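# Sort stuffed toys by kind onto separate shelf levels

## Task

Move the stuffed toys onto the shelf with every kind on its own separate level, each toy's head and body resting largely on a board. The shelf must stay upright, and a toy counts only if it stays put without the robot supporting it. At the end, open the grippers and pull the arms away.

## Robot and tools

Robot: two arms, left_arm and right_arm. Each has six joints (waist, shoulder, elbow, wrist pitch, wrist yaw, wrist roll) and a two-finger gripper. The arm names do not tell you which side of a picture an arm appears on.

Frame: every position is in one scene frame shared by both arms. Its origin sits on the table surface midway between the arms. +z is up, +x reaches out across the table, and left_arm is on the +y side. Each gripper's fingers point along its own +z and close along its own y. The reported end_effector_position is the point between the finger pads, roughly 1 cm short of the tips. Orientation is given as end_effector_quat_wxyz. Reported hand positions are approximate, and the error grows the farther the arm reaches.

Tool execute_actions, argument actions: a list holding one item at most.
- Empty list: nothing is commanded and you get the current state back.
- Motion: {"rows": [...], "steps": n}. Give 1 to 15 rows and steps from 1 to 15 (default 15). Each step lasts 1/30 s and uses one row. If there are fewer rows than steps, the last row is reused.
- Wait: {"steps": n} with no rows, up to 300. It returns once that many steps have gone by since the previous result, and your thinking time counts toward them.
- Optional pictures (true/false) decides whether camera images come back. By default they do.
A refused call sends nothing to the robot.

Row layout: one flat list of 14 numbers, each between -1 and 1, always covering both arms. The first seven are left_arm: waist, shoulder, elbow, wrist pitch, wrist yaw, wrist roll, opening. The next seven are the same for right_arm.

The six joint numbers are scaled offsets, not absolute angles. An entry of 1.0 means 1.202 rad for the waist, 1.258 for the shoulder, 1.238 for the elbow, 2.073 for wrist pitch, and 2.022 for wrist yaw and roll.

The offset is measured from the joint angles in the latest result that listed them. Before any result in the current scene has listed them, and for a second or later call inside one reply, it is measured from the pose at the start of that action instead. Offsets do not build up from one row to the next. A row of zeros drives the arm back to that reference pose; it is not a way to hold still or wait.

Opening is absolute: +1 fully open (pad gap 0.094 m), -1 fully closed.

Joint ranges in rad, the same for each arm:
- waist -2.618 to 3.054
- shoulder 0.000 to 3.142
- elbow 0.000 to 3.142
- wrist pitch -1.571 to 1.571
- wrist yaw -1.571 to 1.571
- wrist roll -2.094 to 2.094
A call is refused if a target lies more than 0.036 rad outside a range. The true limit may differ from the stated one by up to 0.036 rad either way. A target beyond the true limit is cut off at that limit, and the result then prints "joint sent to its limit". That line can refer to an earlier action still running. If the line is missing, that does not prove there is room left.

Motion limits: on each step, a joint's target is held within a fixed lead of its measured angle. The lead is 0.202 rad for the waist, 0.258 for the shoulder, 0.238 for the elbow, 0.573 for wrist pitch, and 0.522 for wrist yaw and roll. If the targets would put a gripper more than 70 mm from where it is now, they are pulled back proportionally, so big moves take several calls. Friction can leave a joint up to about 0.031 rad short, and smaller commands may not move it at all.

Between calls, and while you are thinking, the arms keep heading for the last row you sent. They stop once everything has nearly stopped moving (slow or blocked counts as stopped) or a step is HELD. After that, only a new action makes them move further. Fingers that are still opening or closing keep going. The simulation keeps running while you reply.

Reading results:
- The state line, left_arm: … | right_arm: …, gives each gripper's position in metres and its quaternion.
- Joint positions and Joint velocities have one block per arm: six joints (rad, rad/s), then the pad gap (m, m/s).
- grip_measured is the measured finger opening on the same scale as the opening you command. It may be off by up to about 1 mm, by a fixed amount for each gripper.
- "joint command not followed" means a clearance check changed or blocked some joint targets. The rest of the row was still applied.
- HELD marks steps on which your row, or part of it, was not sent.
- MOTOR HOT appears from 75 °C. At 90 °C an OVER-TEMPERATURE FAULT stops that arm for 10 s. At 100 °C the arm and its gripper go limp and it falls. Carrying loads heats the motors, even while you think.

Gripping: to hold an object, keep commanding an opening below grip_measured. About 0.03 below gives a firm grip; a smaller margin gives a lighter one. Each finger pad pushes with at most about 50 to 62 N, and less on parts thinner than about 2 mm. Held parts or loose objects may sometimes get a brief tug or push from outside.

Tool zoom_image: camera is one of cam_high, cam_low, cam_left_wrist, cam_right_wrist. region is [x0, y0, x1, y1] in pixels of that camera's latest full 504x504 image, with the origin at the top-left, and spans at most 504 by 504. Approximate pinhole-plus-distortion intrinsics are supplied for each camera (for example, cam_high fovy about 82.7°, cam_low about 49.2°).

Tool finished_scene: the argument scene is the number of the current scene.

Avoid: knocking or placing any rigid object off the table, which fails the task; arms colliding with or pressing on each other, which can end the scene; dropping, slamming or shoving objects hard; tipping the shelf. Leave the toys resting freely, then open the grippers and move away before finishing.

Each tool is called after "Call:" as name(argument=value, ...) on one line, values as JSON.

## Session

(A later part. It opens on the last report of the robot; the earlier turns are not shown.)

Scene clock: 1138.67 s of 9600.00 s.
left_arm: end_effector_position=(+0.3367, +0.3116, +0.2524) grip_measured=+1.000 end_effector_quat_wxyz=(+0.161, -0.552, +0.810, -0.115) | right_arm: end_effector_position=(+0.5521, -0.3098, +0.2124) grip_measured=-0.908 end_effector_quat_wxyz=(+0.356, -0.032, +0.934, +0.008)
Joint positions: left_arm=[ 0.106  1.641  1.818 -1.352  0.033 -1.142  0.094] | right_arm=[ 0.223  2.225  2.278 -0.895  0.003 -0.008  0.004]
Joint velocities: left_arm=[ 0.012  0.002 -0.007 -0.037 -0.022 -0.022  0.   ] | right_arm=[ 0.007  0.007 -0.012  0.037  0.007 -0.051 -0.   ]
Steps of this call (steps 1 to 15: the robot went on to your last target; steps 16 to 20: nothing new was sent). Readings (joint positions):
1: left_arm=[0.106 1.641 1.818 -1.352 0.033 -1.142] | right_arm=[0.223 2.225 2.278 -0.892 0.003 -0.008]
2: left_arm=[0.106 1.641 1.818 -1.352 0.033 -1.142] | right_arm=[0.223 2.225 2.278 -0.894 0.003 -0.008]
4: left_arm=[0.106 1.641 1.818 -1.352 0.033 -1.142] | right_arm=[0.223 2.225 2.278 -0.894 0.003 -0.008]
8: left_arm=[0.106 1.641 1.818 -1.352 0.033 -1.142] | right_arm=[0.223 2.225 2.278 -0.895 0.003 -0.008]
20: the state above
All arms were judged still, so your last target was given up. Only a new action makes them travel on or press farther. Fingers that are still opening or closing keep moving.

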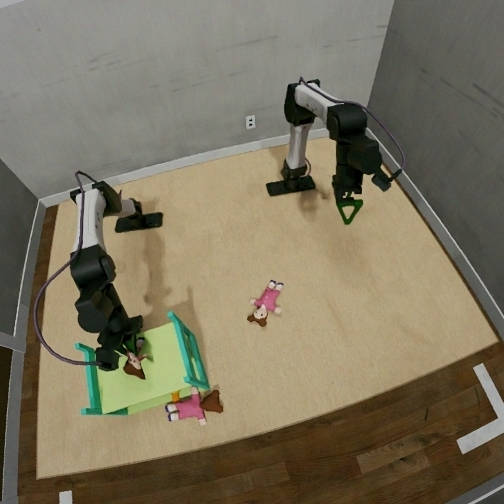

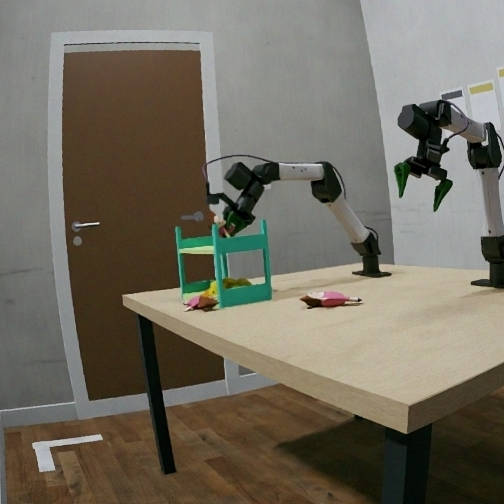

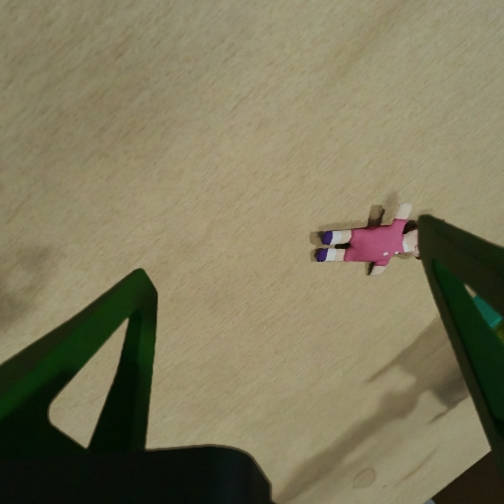

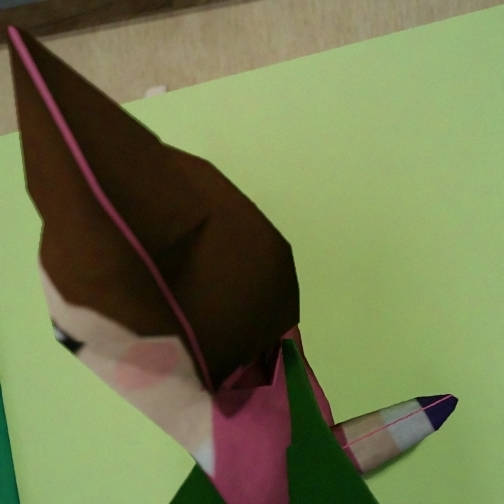

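Good, over the board. Open gradually.

Call:
execute_actions(actions=[{"rows":[[0,0,0,0,0,0,1,0,0,0,0,0,0,-0.8],[0,0,0,0,0,0,1,0,0,0,0,0,0,-0.7],[0,0,0,0,0,0,1,0,0,0,0,0,0,-0.6],[0,0,0,0,0,0,1,0,0,0,0,0,0,-0.5],[0,0,0,0,0,0,1,0,0,0,0,0,0,-0.35],[0,0,0,0,0,0,1,0,0,0,0,0,0,-0.2],[0,0,0,0,0,0,1,0,0,0,0,0,0,0],[0,0,0,0,0,0,1,0,0,0,0,0,0,0.2],[0,0,0,0,0,0,1,0,0,0,0,0,0,0.4]],"steps":15}])

Call:
execute_actions(actions=[{"rows":[[0,0,0,0,0,0,1,0,-0.1,0,0,0,0,0.4],[0,0,0,0,0,0,1,0,-0.2,0,0,0,0,0.4],[0,0,0,0,0,0,1,0,-0.35,-0.15,0,0,0,0.4],[0,0,0,0,0,0,1,0,-0.5,-0.4,0.1,0,0,1],[0,0,0,0,0,0,1,0,-0.65,-0.65,0.2,0,0,1],[0,0,0,0,0,0,1,0,-0.74,-0.9,0.2,0,0,1]],"steps":15}])

Call:
execute_actions(actions=[{"steps":30}])

Scene clock: 1150.00 s of 9600.00 s.
left_arm: end_effector_position=(+0.3367, +0.3116, +0.2524) grip_measured=+1.000 end_effector_quat_wxyz=(+0.161, -0.552, +0.810, -0.115) | right_arm: end_effector_position=(+0.5520, -0.3098, +0.2123) grip_measured=+0.398 end_effector_quat_wxyz=(+0.356, -0.032, +0.934, +0.008)
Joint positions: left_arm=[ 0.106  1.641  1.818 -1.352  0.033 -1.142  0.094] | right_arm=[ 0.223  2.225  2.278 -0.896  0.003 -0.008  0.066]
Joint velocities: left_arm=[-0.002 -0.012 -0.007  0.007  0.051 -0.022  0.   ] | right_arm=[-0.012  0.007  0.007 -0.051  0.022  0.007 -0.   ]
Steps of this call (steps 1 to 90: nothing new was sent; then 7.83 s passed at rest; steps 91 to 105: all 15 steps of this action). Readings (joint positions):
91: left_arm=[0.106 1.641 1.818 -1.352 0.033 -1.142] | right_arm=[0.223 2.225 2.278 -0.895 0.003 -0.008]
92: left_arm=[0.106 1.641 1.818 -1.352 0.033 -1.142] | right_arm=[0.223 2.225 2.278 -0.895 0.003 -0.008]
94: left_arm=[0.106 1.641 1.818 -1.352 0.033 -1.142] | right_arm=[0.223 2.225 2.278 -0.896 0.003 -0.008]
98: left_arm=[0.106 1.641 1.818 -1.352 0.033 -1.142] | right_arm=[0.223 2.225 2.278 -0.896 0.003 -0.008]
105: the state above

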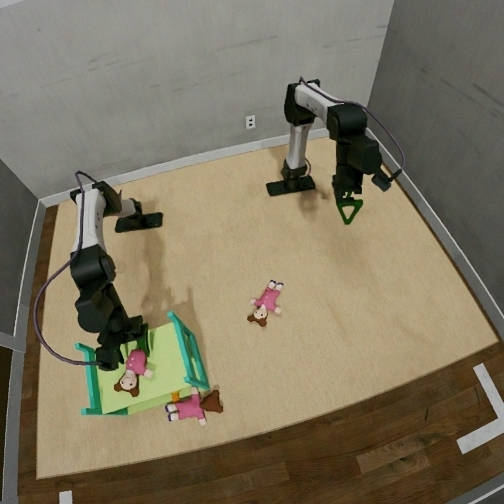

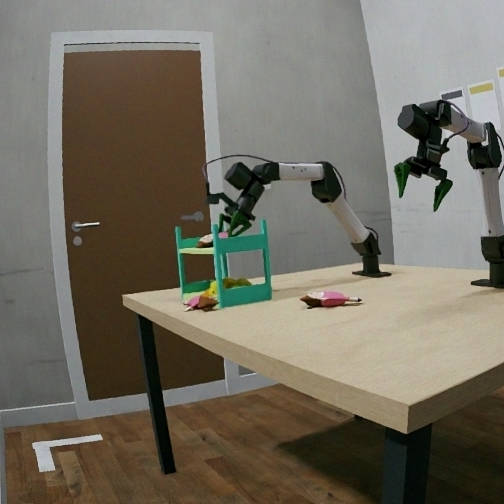

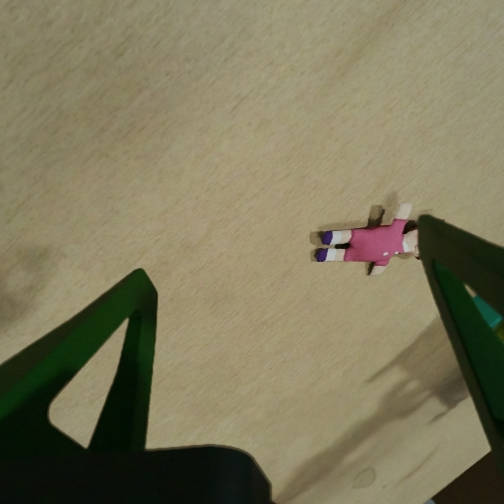

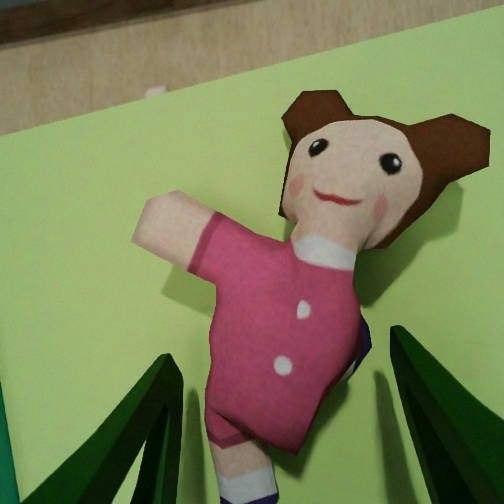

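Scene clock: 1150.50 s of 9600.00 s.
left_arm: end_effector_position=(+0.3367, +0.3116, +0.2524) grip_measured=+1.000 end_effector_quat_wxyz=(+0.161, -0.552, +0.810, -0.115) | right_arm: end_effector_position=(+0.3720, -0.3209, +0.3449) grip_measured=+1.000 end_effector_quat_wxyz=(+0.543, -0.028, +0.839, +0.013)
Joint positions: left_arm=[ 0.106  1.641  1.818 -1.352  0.033 -1.142  0.094] | right_arm=[ 0.223  1.271  1.353 -0.505  0.003 -0.008  0.094]
Joint velocities: left_arm=[-0.022  0.002 -0.002 -0.022 -0.007 -0.066  0.   ] | right_arm=[-0.007 -1.336 -1.595  0.476  0.051 -0.022  0.   ]
Steps of this call (steps 1 to 15: all 15 steps of this action). Readings (joint positions):
1: left_arm=[0.106 1.641 1.818 -1.352 0.033 -1.142] | right_arm=[0.223 2.218 2.277 -0.896 0.003 -0.008]
2: left_arm=[0.106 1.641 1.818 -1.352 0.033 -1.142] | right_arm=[0.223 2.206 2.272 -0.903 0.003 -0.008]
4: left_arm=[0.106 1.641 1.818 -1.352 0.033 -1.142] | right_arm=[0.223 2.113 2.166 -0.865 0.003 -0.008]
8: left_arm=[0.106 1.641 1.818 -1.352 0.033 -1.142] | right_arm=[0.223 1.836 1.870 -0.672 0.003 -0.008]
15: the state above

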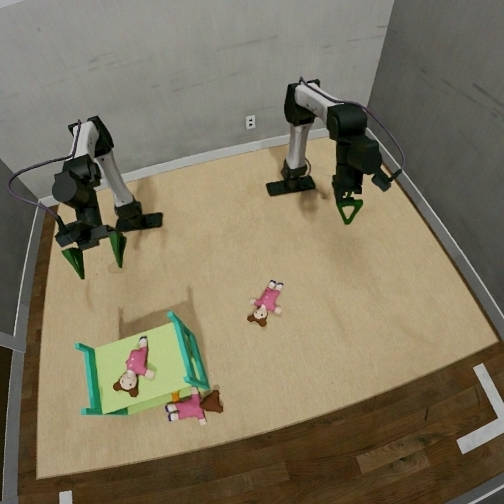

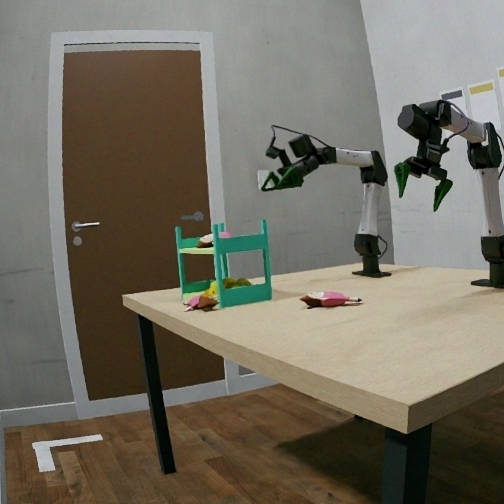

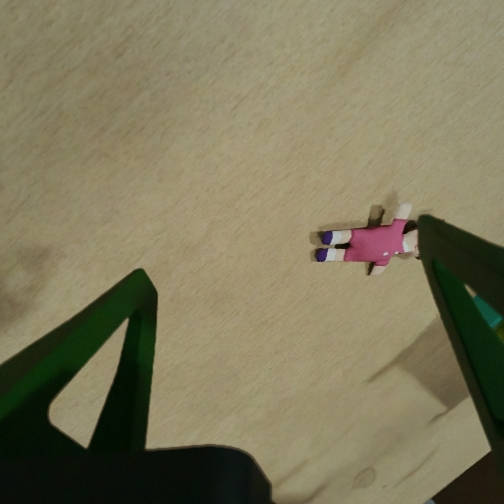

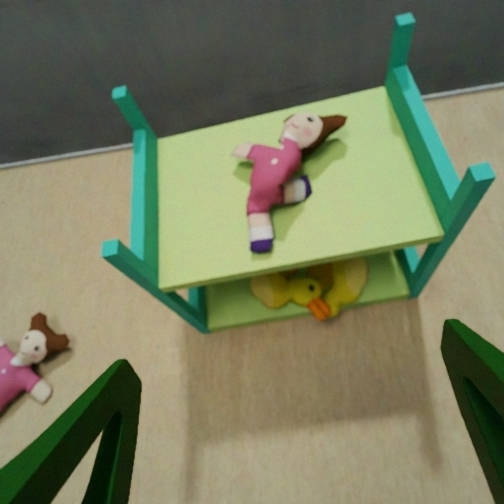

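Scene clock: 1151.50 s of 9600.00 s.
left_arm: end_effector_position=(+0.3367, +0.3116, +0.2524) grip_measured=+1.000 end_effector_quat_wxyz=(+0.161, -0.552, +0.810, -0.115) | right_arm: end_effector_position=(+0.3656, -0.3213, +0.2451) grip_measured=+1.000 end_effector_quat_wxyz=(+0.447, -0.030, +0.894, +0.011)
Joint positions: left_arm=[ 0.106  1.641  1.818 -1.352  0.033 -1.142  0.094] | right_arm=[ 0.223  1.308  1.163 -0.499  0.003 -0.008  0.094]
Joint velocities: left_arm=[-0.002 -0.007  0.002  0.081  0.007 -0.037  0.   ] | right_arm=[ 0.002  0.017 -0.017  0.007 -0.022 -0.051  0.   ]
Steps of this call (steps 1 to 30: the robot went on to your last target). Readings (joint positions):
1: left_arm=[0.106 1.641 1.818 -1.352 0.033 -1.142] | right_arm=[0.223 1.240 1.306 -0.495 0.003 -0.008]
2: left_arm=[0.106 1.641 1.818 -1.352 0.033 -1.142] | right_arm=[0.223 1.232 1.269 -0.490 0.003 -0.008]
4: left_arm=[0.106 1.641 1.818 -1.352 0.033 -1.142] | right_arm=[0.223 1.253 1.211 -0.489 0.003 -0.008]
8: left_arm=[0.106 1.641 1.818 -1.352 0.033 -1.142] | right_arm=[0.223 1.306 1.165 -0.505 0.003 -0.008]
30: the state above
All arms were judged still, so your last target was given up. Only a new action makes them travel on or press farther. Fingers that are still opening or closing keep moving.

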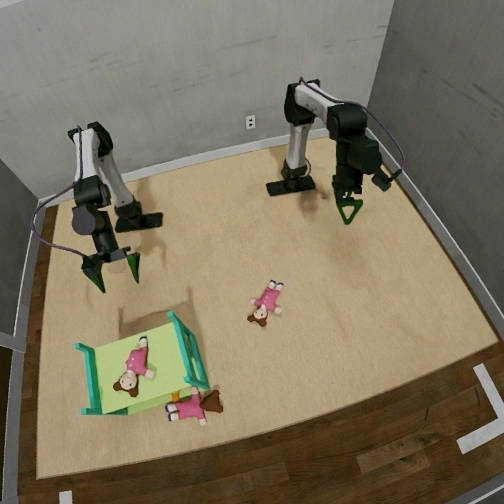

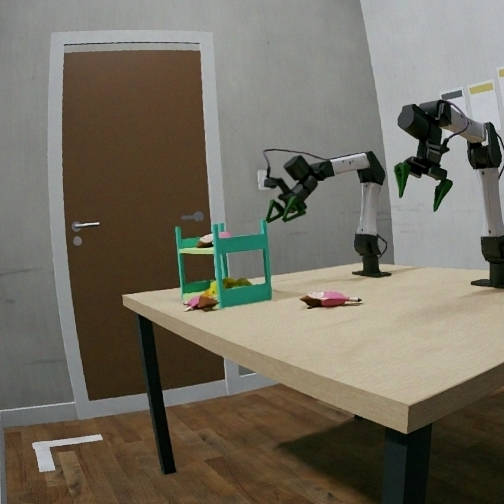

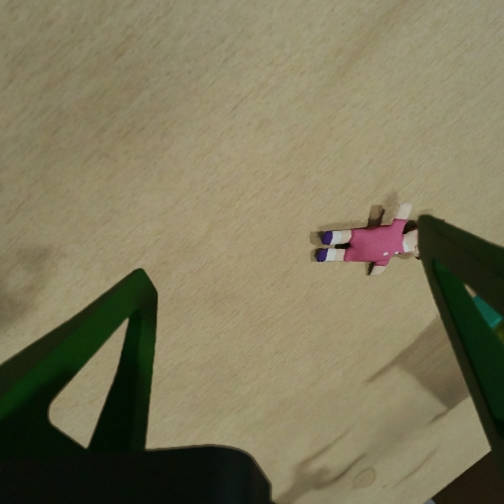

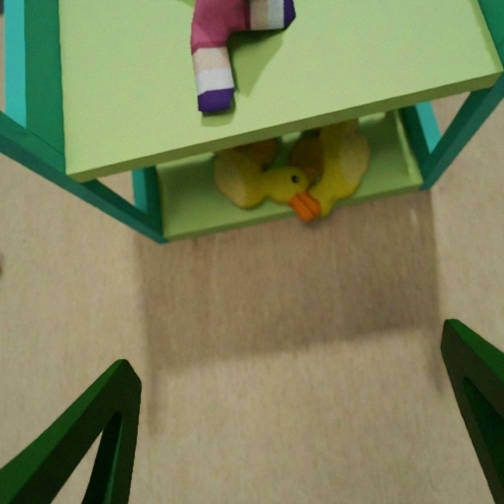

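Call:
execute_actions(actions=[{"rows":[[-0.2,0,0,0.15,0,0.3,1,0,0,0,0,0,0,1],[-0.44,0,0,0.29,0,0.54,1,0,0,0,0,0,0,1],[-0.44,0,0,0.29,0,0.54,1,0,0,0,0,0,0,1],[-0.44,0.1,0,0.29,0,0.54,1,0,0,0,0,0,0,1],[-0.44,0.2,0,0.29,0,0.54,1,0,0,0,0,0,0,1],[-0.44,0.3,0,0.29,0,0.54,1,0,0,0,0,0,0,1],[-0.44,0.39,0,0.29,0,0.54,1,0,0,0,0,0,0,1]],"steps":15}])

Call:
execute_actions(actions=[{"steps":30}])

Scene clock: 1167.83 s of 9600.00 s.
left_arm: end_effector_position=(+0.4365, +0.0861, +0.1316) grip_measured=+1.000 end_effector_quat_wxyz=(+0.215, +0.035, +0.971, -0.099) | right_arm: end_effector_position=(+0.3656, -0.3213, +0.2451) grip_measured=+1.000 end_effector_quat_wxyz=(+0.447, -0.030, +0.894, +0.011)
Joint positions: left_arm=[-0.371  2.056  1.827 -0.864  0.023 -0.35   0.094] | right_arm=[ 0.223  1.308  1.163 -0.499  0.003 -0.008  0.094]
Joint velocities: left_arm=[-0.72   1.311  0.002  0.769 -0.081  1.941  0.   ] | right_arm=[ 0.007 -0.007 -0.017 -0.037 -0.037 -0.022  0.   ]
Steps of this call (steps 1 to 90: nothing new was sent; then 12.83 s passed at rest; steps 91 to 105: all 15 steps of this action). Readings (joint positions):
91: left_arm=[0.090 1.641 1.817 -1.336 0.024 -1.089] | right_arm=[0.223 1.308 1.163 -0.499 0.003 -0.008]
92: left_arm=[0.057 1.641 1.817 -1.288 0.018 -1.025] | right_arm=[0.223 1.308 1.163 -0.499 0.003 -0.008]
94: left_arm=[-0.027 1.648 1.818 -1.172 0.019 -0.909] | right_arm=[0.223 1.308 1.163 -0.499 0.003 -0.008]
98: left_arm=[-0.167 1.753 1.827 -1.022 0.021 -0.718] | right_arm=[0.223 1.308 1.163 -0.499 0.003 -0.008]
105: the state above

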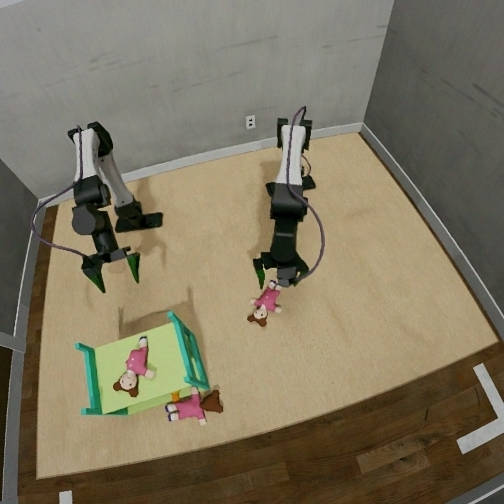

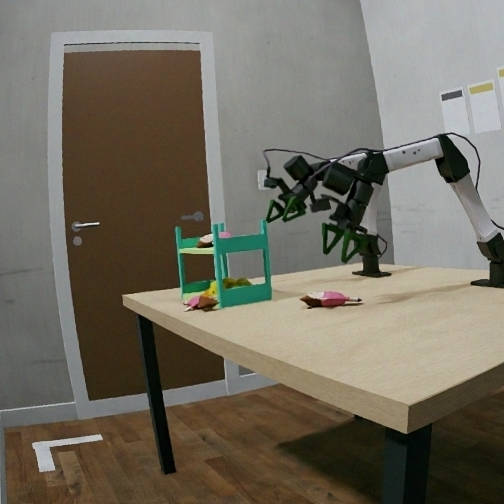

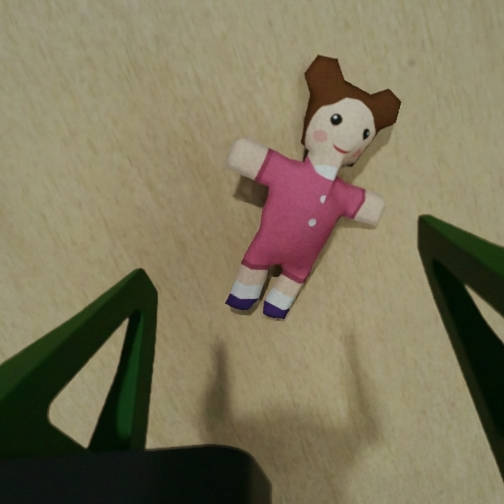

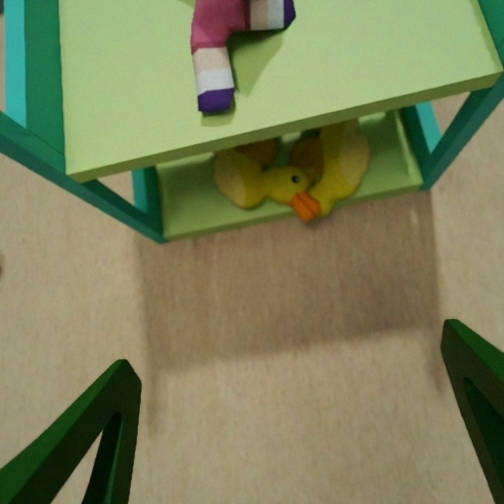

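Scene clock: 1168.83 s of 9600.00 s.
left_arm: end_effector_position=(+0.4367, +0.0518, +0.0895) grip_measured=+1.000 end_effector_quat_wxyz=(+0.216, +0.204, +0.952, -0.076) | right_arm: end_effector_position=(+0.3656, -0.3213, +0.2451) grip_measured=+1.000 end_effector_quat_wxyz=(+0.447, -0.030, +0.894, +0.011)
Joint positions: left_arm=[-0.427  2.145  1.804 -0.77   0.034 -0.057  0.094] | right_arm=[ 0.223  1.308  1.163 -0.499  0.003 -0.008  0.094]
Joint velocities: left_arm=[ 0.012 -0.002  0.017  0.095  0.007  0.007  0.   ] | right_arm=[-0.007  0.002 -0.007  0.007 -0.022 -0.037  0.   ]
Steps of this call (steps 1 to 30: the robot went on to your last target). Readings (joint positions):
1: left_arm=[-0.394 2.097 1.827 -0.841 0.025 -0.291] | right_arm=[0.223 1.308 1.163 -0.499 0.003 -0.008]
2: left_arm=[-0.414 2.130 1.823 -0.824 0.027 -0.243] | right_arm=[0.223 1.308 1.163 -0.499 0.003 -0.008]
4: left_arm=[-0.437 2.167 1.810 -0.811 0.032 -0.174] | right_arm=[0.223 1.308 1.163 -0.499 0.003 -0.008]
8: left_arm=[-0.435 2.164 1.804 -0.797 0.034 -0.104] | right_arm=[0.223 1.308 1.163 -0.499 0.003 -0.008]
30: the state above
All arms were judged still, so your last target was given up. Only a new action makes them travel on or press farther. Fingers that are still opening or closing keep moving.

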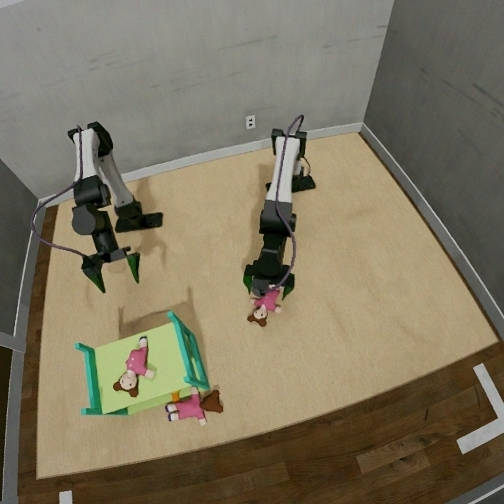

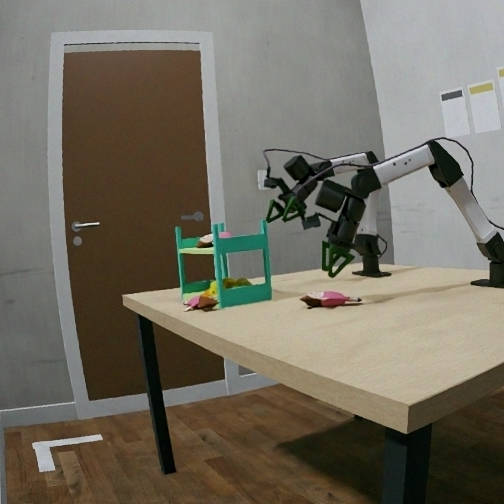

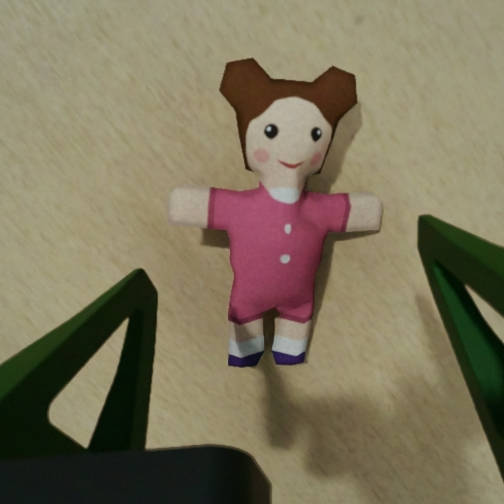

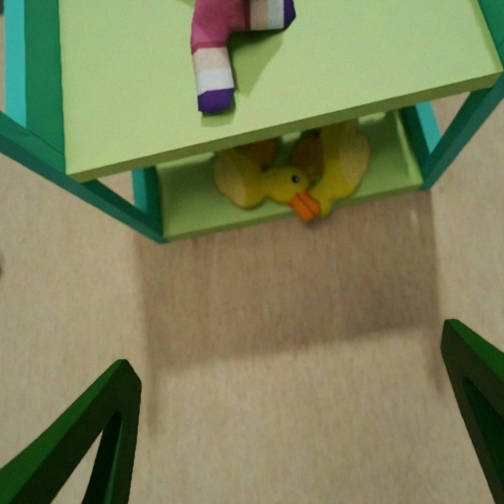

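Call:
execute_actions(actions=[{"rows":[[0,0,0.03,0.06,0,0,1,0,0,0,0,0,0,1],[0,0,0.03,0.06,0,0,1,0,0,0,0,0,0,1],[0,0,0.03,0.06,0,0,1,0,0,0,0,0,0,1],[0,0,0.03,0.06,0,0,1,0,0,0,0,0,0,1],[0,0.04,0.03,0.06,0,0,1,0,0,0,0,0,0,1],[0,0.08,0.03,0.06,0,0,1,0,0,0,0,0,0,1],[0,0.12,0.03,0.06,0,0,1,0,0,0,0,0,0,1],[0,0.155,0.03,0.06,0,0,1,0,0,0,0,0,0,1]],"steps":15}])

Call:
execute_actions(actions=[{"steps":15}])

Scene clock: 1186.33 s of 9600.00 s.
left_arm: end_effector_position=(+0.4591, +0.0357, +0.0191) grip_measured=+1.000 end_effector_quat_wxyz=(+0.205, +0.212, +0.953, -0.071) | right_arm: end_effector_position=(+0.3656, -0.3213, +0.2451) grip_measured=+1.000 end_effector_quat_wxyz=(+0.447, -0.030, +0.894, +0.011)
Joint positions: left_arm=[-0.436  2.334  1.844 -0.644  0.03  -0.05   0.094] | right_arm=[ 0.223  1.308  1.163 -0.499  0.003 -0.008  0.094]
Joint velocities: left_arm=[-0.017 -0.066 -0.007  0.022  0.051  0.037  0.   ] | right_arm=[-0.007 -0.012 -0.002 -0.022  0.051 -0.066  0.   ]
Steps of this call (steps 1 to 90: nothing new was sent; then 14.00 s passed at rest; steps 91 to 105: all 15 steps of this action). Readings (joint positions):
91: left_arm=[-0.427 2.145 1.805 -0.762 0.034 -0.057] | right_arm=[0.223 1.308 1.163 -0.499 0.003 -0.008]
92: left_arm=[-0.427 2.146 1.806 -0.745 0.034 -0.057] | right_arm=[0.223 1.308 1.163 -0.499 0.003 -0.008]
94: left_arm=[-0.427 2.147 1.813 -0.716 0.034 -0.057] | right_arm=[0.223 1.308 1.163 -0.499 0.003 -0.008]
98: left_arm=[-0.427 2.210 1.847 -0.665 0.034 -0.057] | right_arm=[0.223 1.308 1.163 -0.499 0.003 -0.008]
105: the state above

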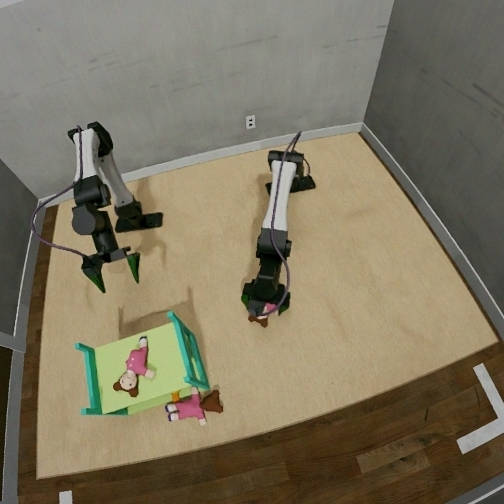

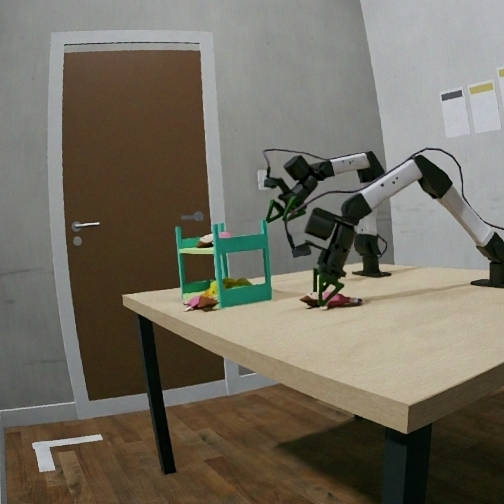

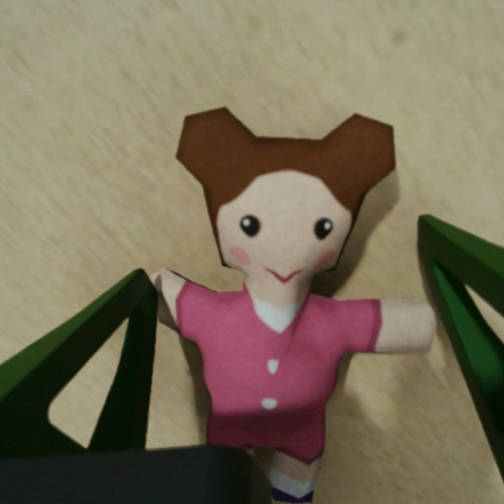

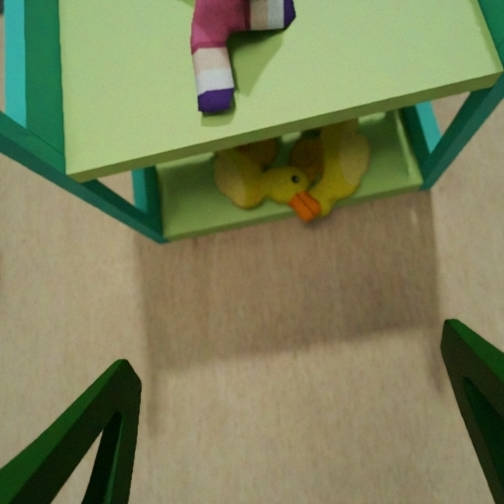

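Scene clock: 1186.83 s of 9600.00 s.
left_arm: end_effector_position=(+0.4596, +0.0375, +0.0171) grip_measured=+1.000 end_effector_quat_wxyz=(+0.203, +0.211, +0.954, -0.070) | right_arm: end_effector_position=(+0.3656, -0.3213, +0.2451) grip_measured=+1.000 end_effector_quat_wxyz=(+0.447, -0.030, +0.894, +0.011)
Joint positions: left_arm=[-0.432  2.338  1.844 -0.644  0.03  -0.05   0.094] | right_arm=[ 0.223  1.308  1.163 -0.499  0.003 -0.008  0.094]
Joint velocities: left_arm=[ 0.002 -0.002  0.002  0.007  0.037  0.081  0.   ] | right_arm=[ 0.007  0.007  0.002 -0.095  0.051 -0.022  0.   ]
Steps of this call (steps 1 to 15: the robot went on to your last target). Readings (joint positions):
1: left_arm=[-0.436 2.334 1.844 -0.644 0.030 -0.050] | right_arm=[0.223 1.308 1.163 -0.499 0.003 -0.008]
2: left_arm=[-0.435 2.335 1.844 -0.644 0.030 -0.050] | right_arm=[0.223 1.308 1.163 -0.499 0.003 -0.008]
4: left_arm=[-0.433 2.338 1.844 -0.644 0.030 -0.050] | right_arm=[0.223 1.308 1.163 -0.499 0.003 -0.008]
8: left_arm=[-0.432 2.338 1.844 -0.644 0.030 -0.050] | right_arm=[0.223 1.308 1.163 -0.499 0.003 -0.008]
15: the state above
All arms were judged still, so your last target was given up. Only a new action makes them travel on or press farther. Fingers that are still opening or closing keep moving.

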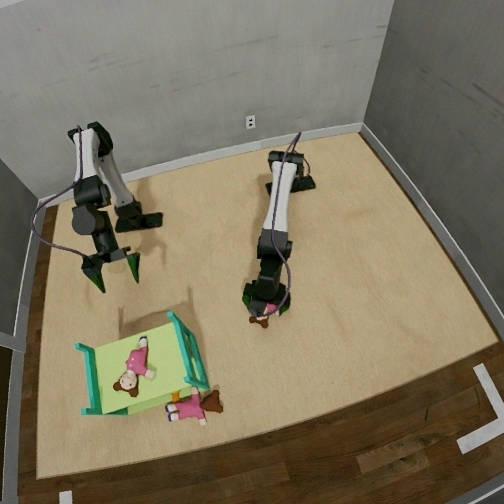

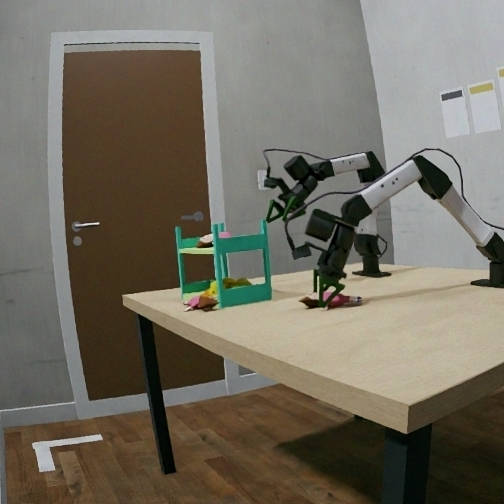

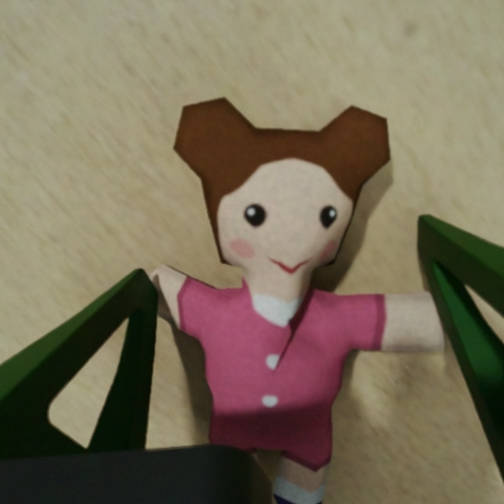

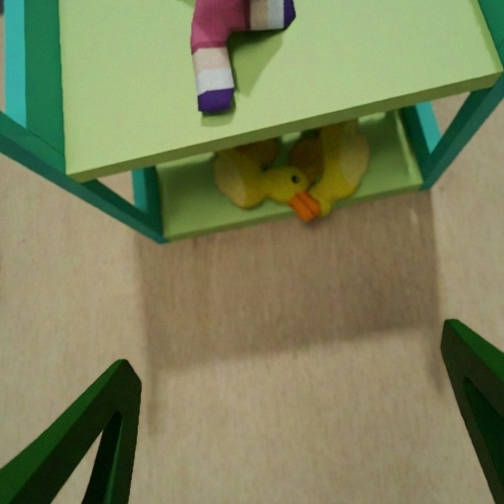

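Call:
execute_actions(actions=[{"rows":[[0,-0.06,0,0,0,0,1,0,0,0,0,0,0,1],[0,-0.06,0,0,0,0,1,0,0,0,0,0,0,1],[0,-0.06,0,0,0,0,1,0,0,0,0,0,0,1],[0,-0.06,0,-0.07,0,0,1,0,0,0,0,0,0,1],[0,-0.06,0,-0.07,0,0,1,0,0,0,0,0,0,1],[0,-0.06,0,-0.07,0,0,1,0,0,0,0,0,0,1],[0,-0.06,0,-0.07,0,0,1,0,0,0,0,0,0,1],[0,-0.06,0,-0.07,0,0,1,0,0,0,0,0,0,1],[0,-0.06,0,-0.07,0,0,1,0,0,0,0,0,0,1],[0,-0.06,0,-0.07,0,0,1,0,0,0,0,0,0,1],[0,-0.03,0,-0.07,0,0,1,0,0,0,0,0,0,1],[0,-0.01,0,-0.07,0,0,1,0,0,0,0,0,0,1]],"steps":15}])

Call:
execute_actions(actions=[{"steps":15}])

Scene clock: 1199.30 s of 9600.00 s.
left_arm: end_effector_position=(+0.4367, +0.0493, +0.0205) grip_measured=+1.000 end_effector_quat_wxyz=(+0.158, +0.212, +0.963, -0.058) | right_arm: end_effector_position=(+0.3656, -0.3213, +0.2451) grip_measured=+1.000 end_effector_quat_wxyz=(+0.447, -0.030, +0.894, +0.011)
Joint positions: left_arm=[-0.432  2.308  1.841 -0.766  0.03  -0.05   0.094] | right_arm=[ 0.223  1.308  1.163 -0.499  0.003 -0.008  0.094]
Joint velocities: left_arm=[-0.002  0.325 -0.002 -0.11   0.066  0.007  0.   ] | right_arm=[-0.007  0.007 -0.002 -0.022  0.007  0.022  0.   ]
Steps of this call (steps 1 to 90: nothing new was sent; then 8.97 s passed at rest; steps 91 to 105: all 15 steps of this action). Readings (joint positions):
91: left_arm=[-0.432 2.333 1.844 -0.645 0.030 -0.050] | right_arm=[0.223 1.308 1.163 -0.499 0.003 -0.008]
92: left_arm=[-0.432 2.326 1.842 -0.649 0.030 -0.050] | right_arm=[0.223 1.308 1.163 -0.499 0.003 -0.008]
94: left_arm=[-0.432 2.305 1.841 -0.662 0.030 -0.050] | right_arm=[0.223 1.308 1.163 -0.499 0.003 -0.008]
98: left_arm=[-0.432 2.269 1.841 -0.729 0.030 -0.050] | right_arm=[0.223 1.308 1.163 -0.499 0.003 -0.008]
105: the state above

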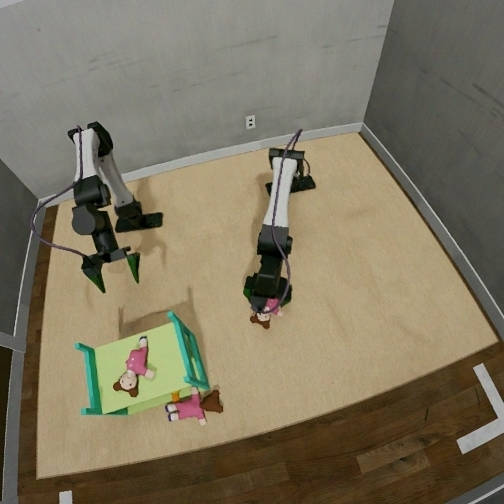

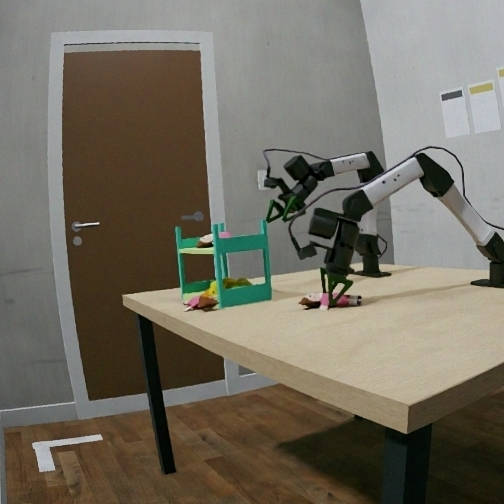

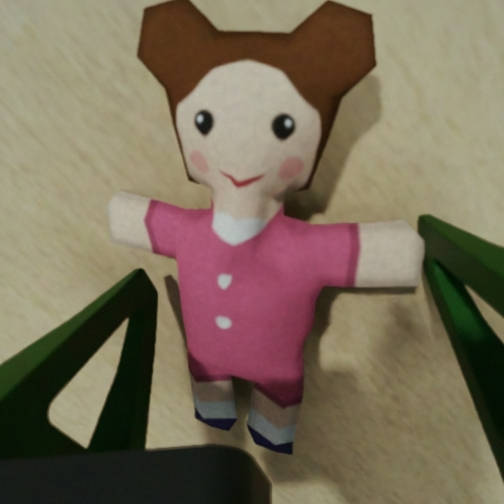

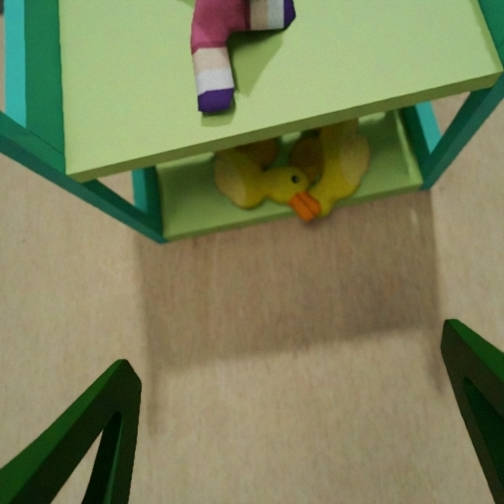

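Scene clock: 1199.80 s of 9600.00 s.
left_arm: end_effector_position=(+0.4328, +0.0511, +0.0112) grip_measured=+1.000 end_effector_quat_wxyz=(+0.145, +0.213, +0.965, -0.054) | right_arm: end_effector_position=(+0.3656, -0.3213, +0.2451) grip_measured=+1.000 end_effector_quat_wxyz=(+0.447, -0.030, +0.894, +0.011)
Joint positions: left_arm=[-0.434  2.325  1.841 -0.778  0.028 -0.048  0.094] | right_arm=[ 0.223  1.308  1.163 -0.499  0.003 -0.008  0.094]
Joint velocities: left_arm=[ 0.002  0.002 -0.007 -0.037 -0.007 -0.007  0.   ] | right_arm=[-0.007  0.027  0.002  0.007  0.051  0.066  0.   ]
Steps of this call (steps 1 to 15: the robot went on to your last target). Readings (joint positions):
1: left_arm=[-0.432 2.318 1.841 -0.771 0.030 -0.050] | right_arm=[0.223 1.308 1.163 -0.499 0.003 -0.008]
2: left_arm=[-0.432 2.326 1.841 -0.774 0.030 -0.048] | right_arm=[0.223 1.308 1.163 -0.499 0.003 -0.008]
4: left_arm=[-0.434 2.325 1.841 -0.775 0.028 -0.048] | right_arm=[0.223 1.308 1.163 -0.499 0.003 -0.008]
8: left_arm=[-0.434 2.325 1.841 -0.777 0.028 -0.048] | right_arm=[0.223 1.308 1.163 -0.499 0.003 -0.008]
15: the state above

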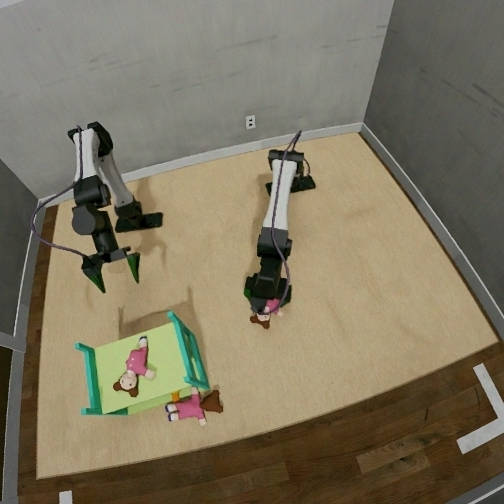

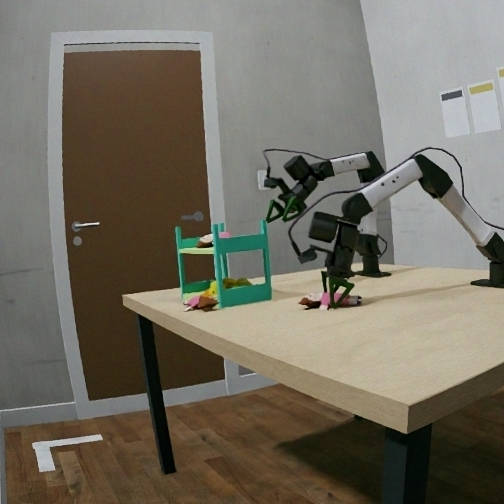

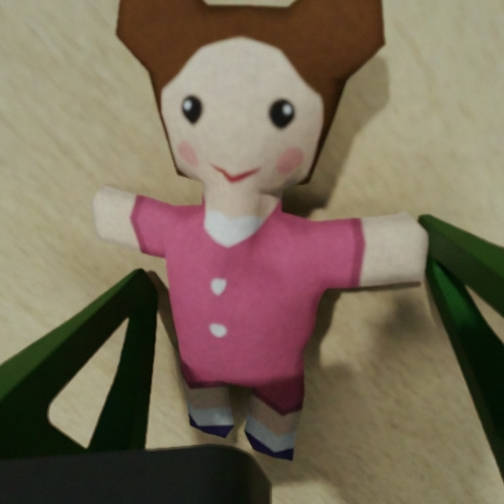

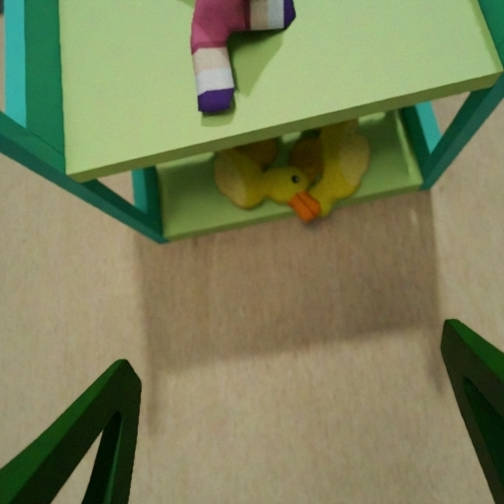

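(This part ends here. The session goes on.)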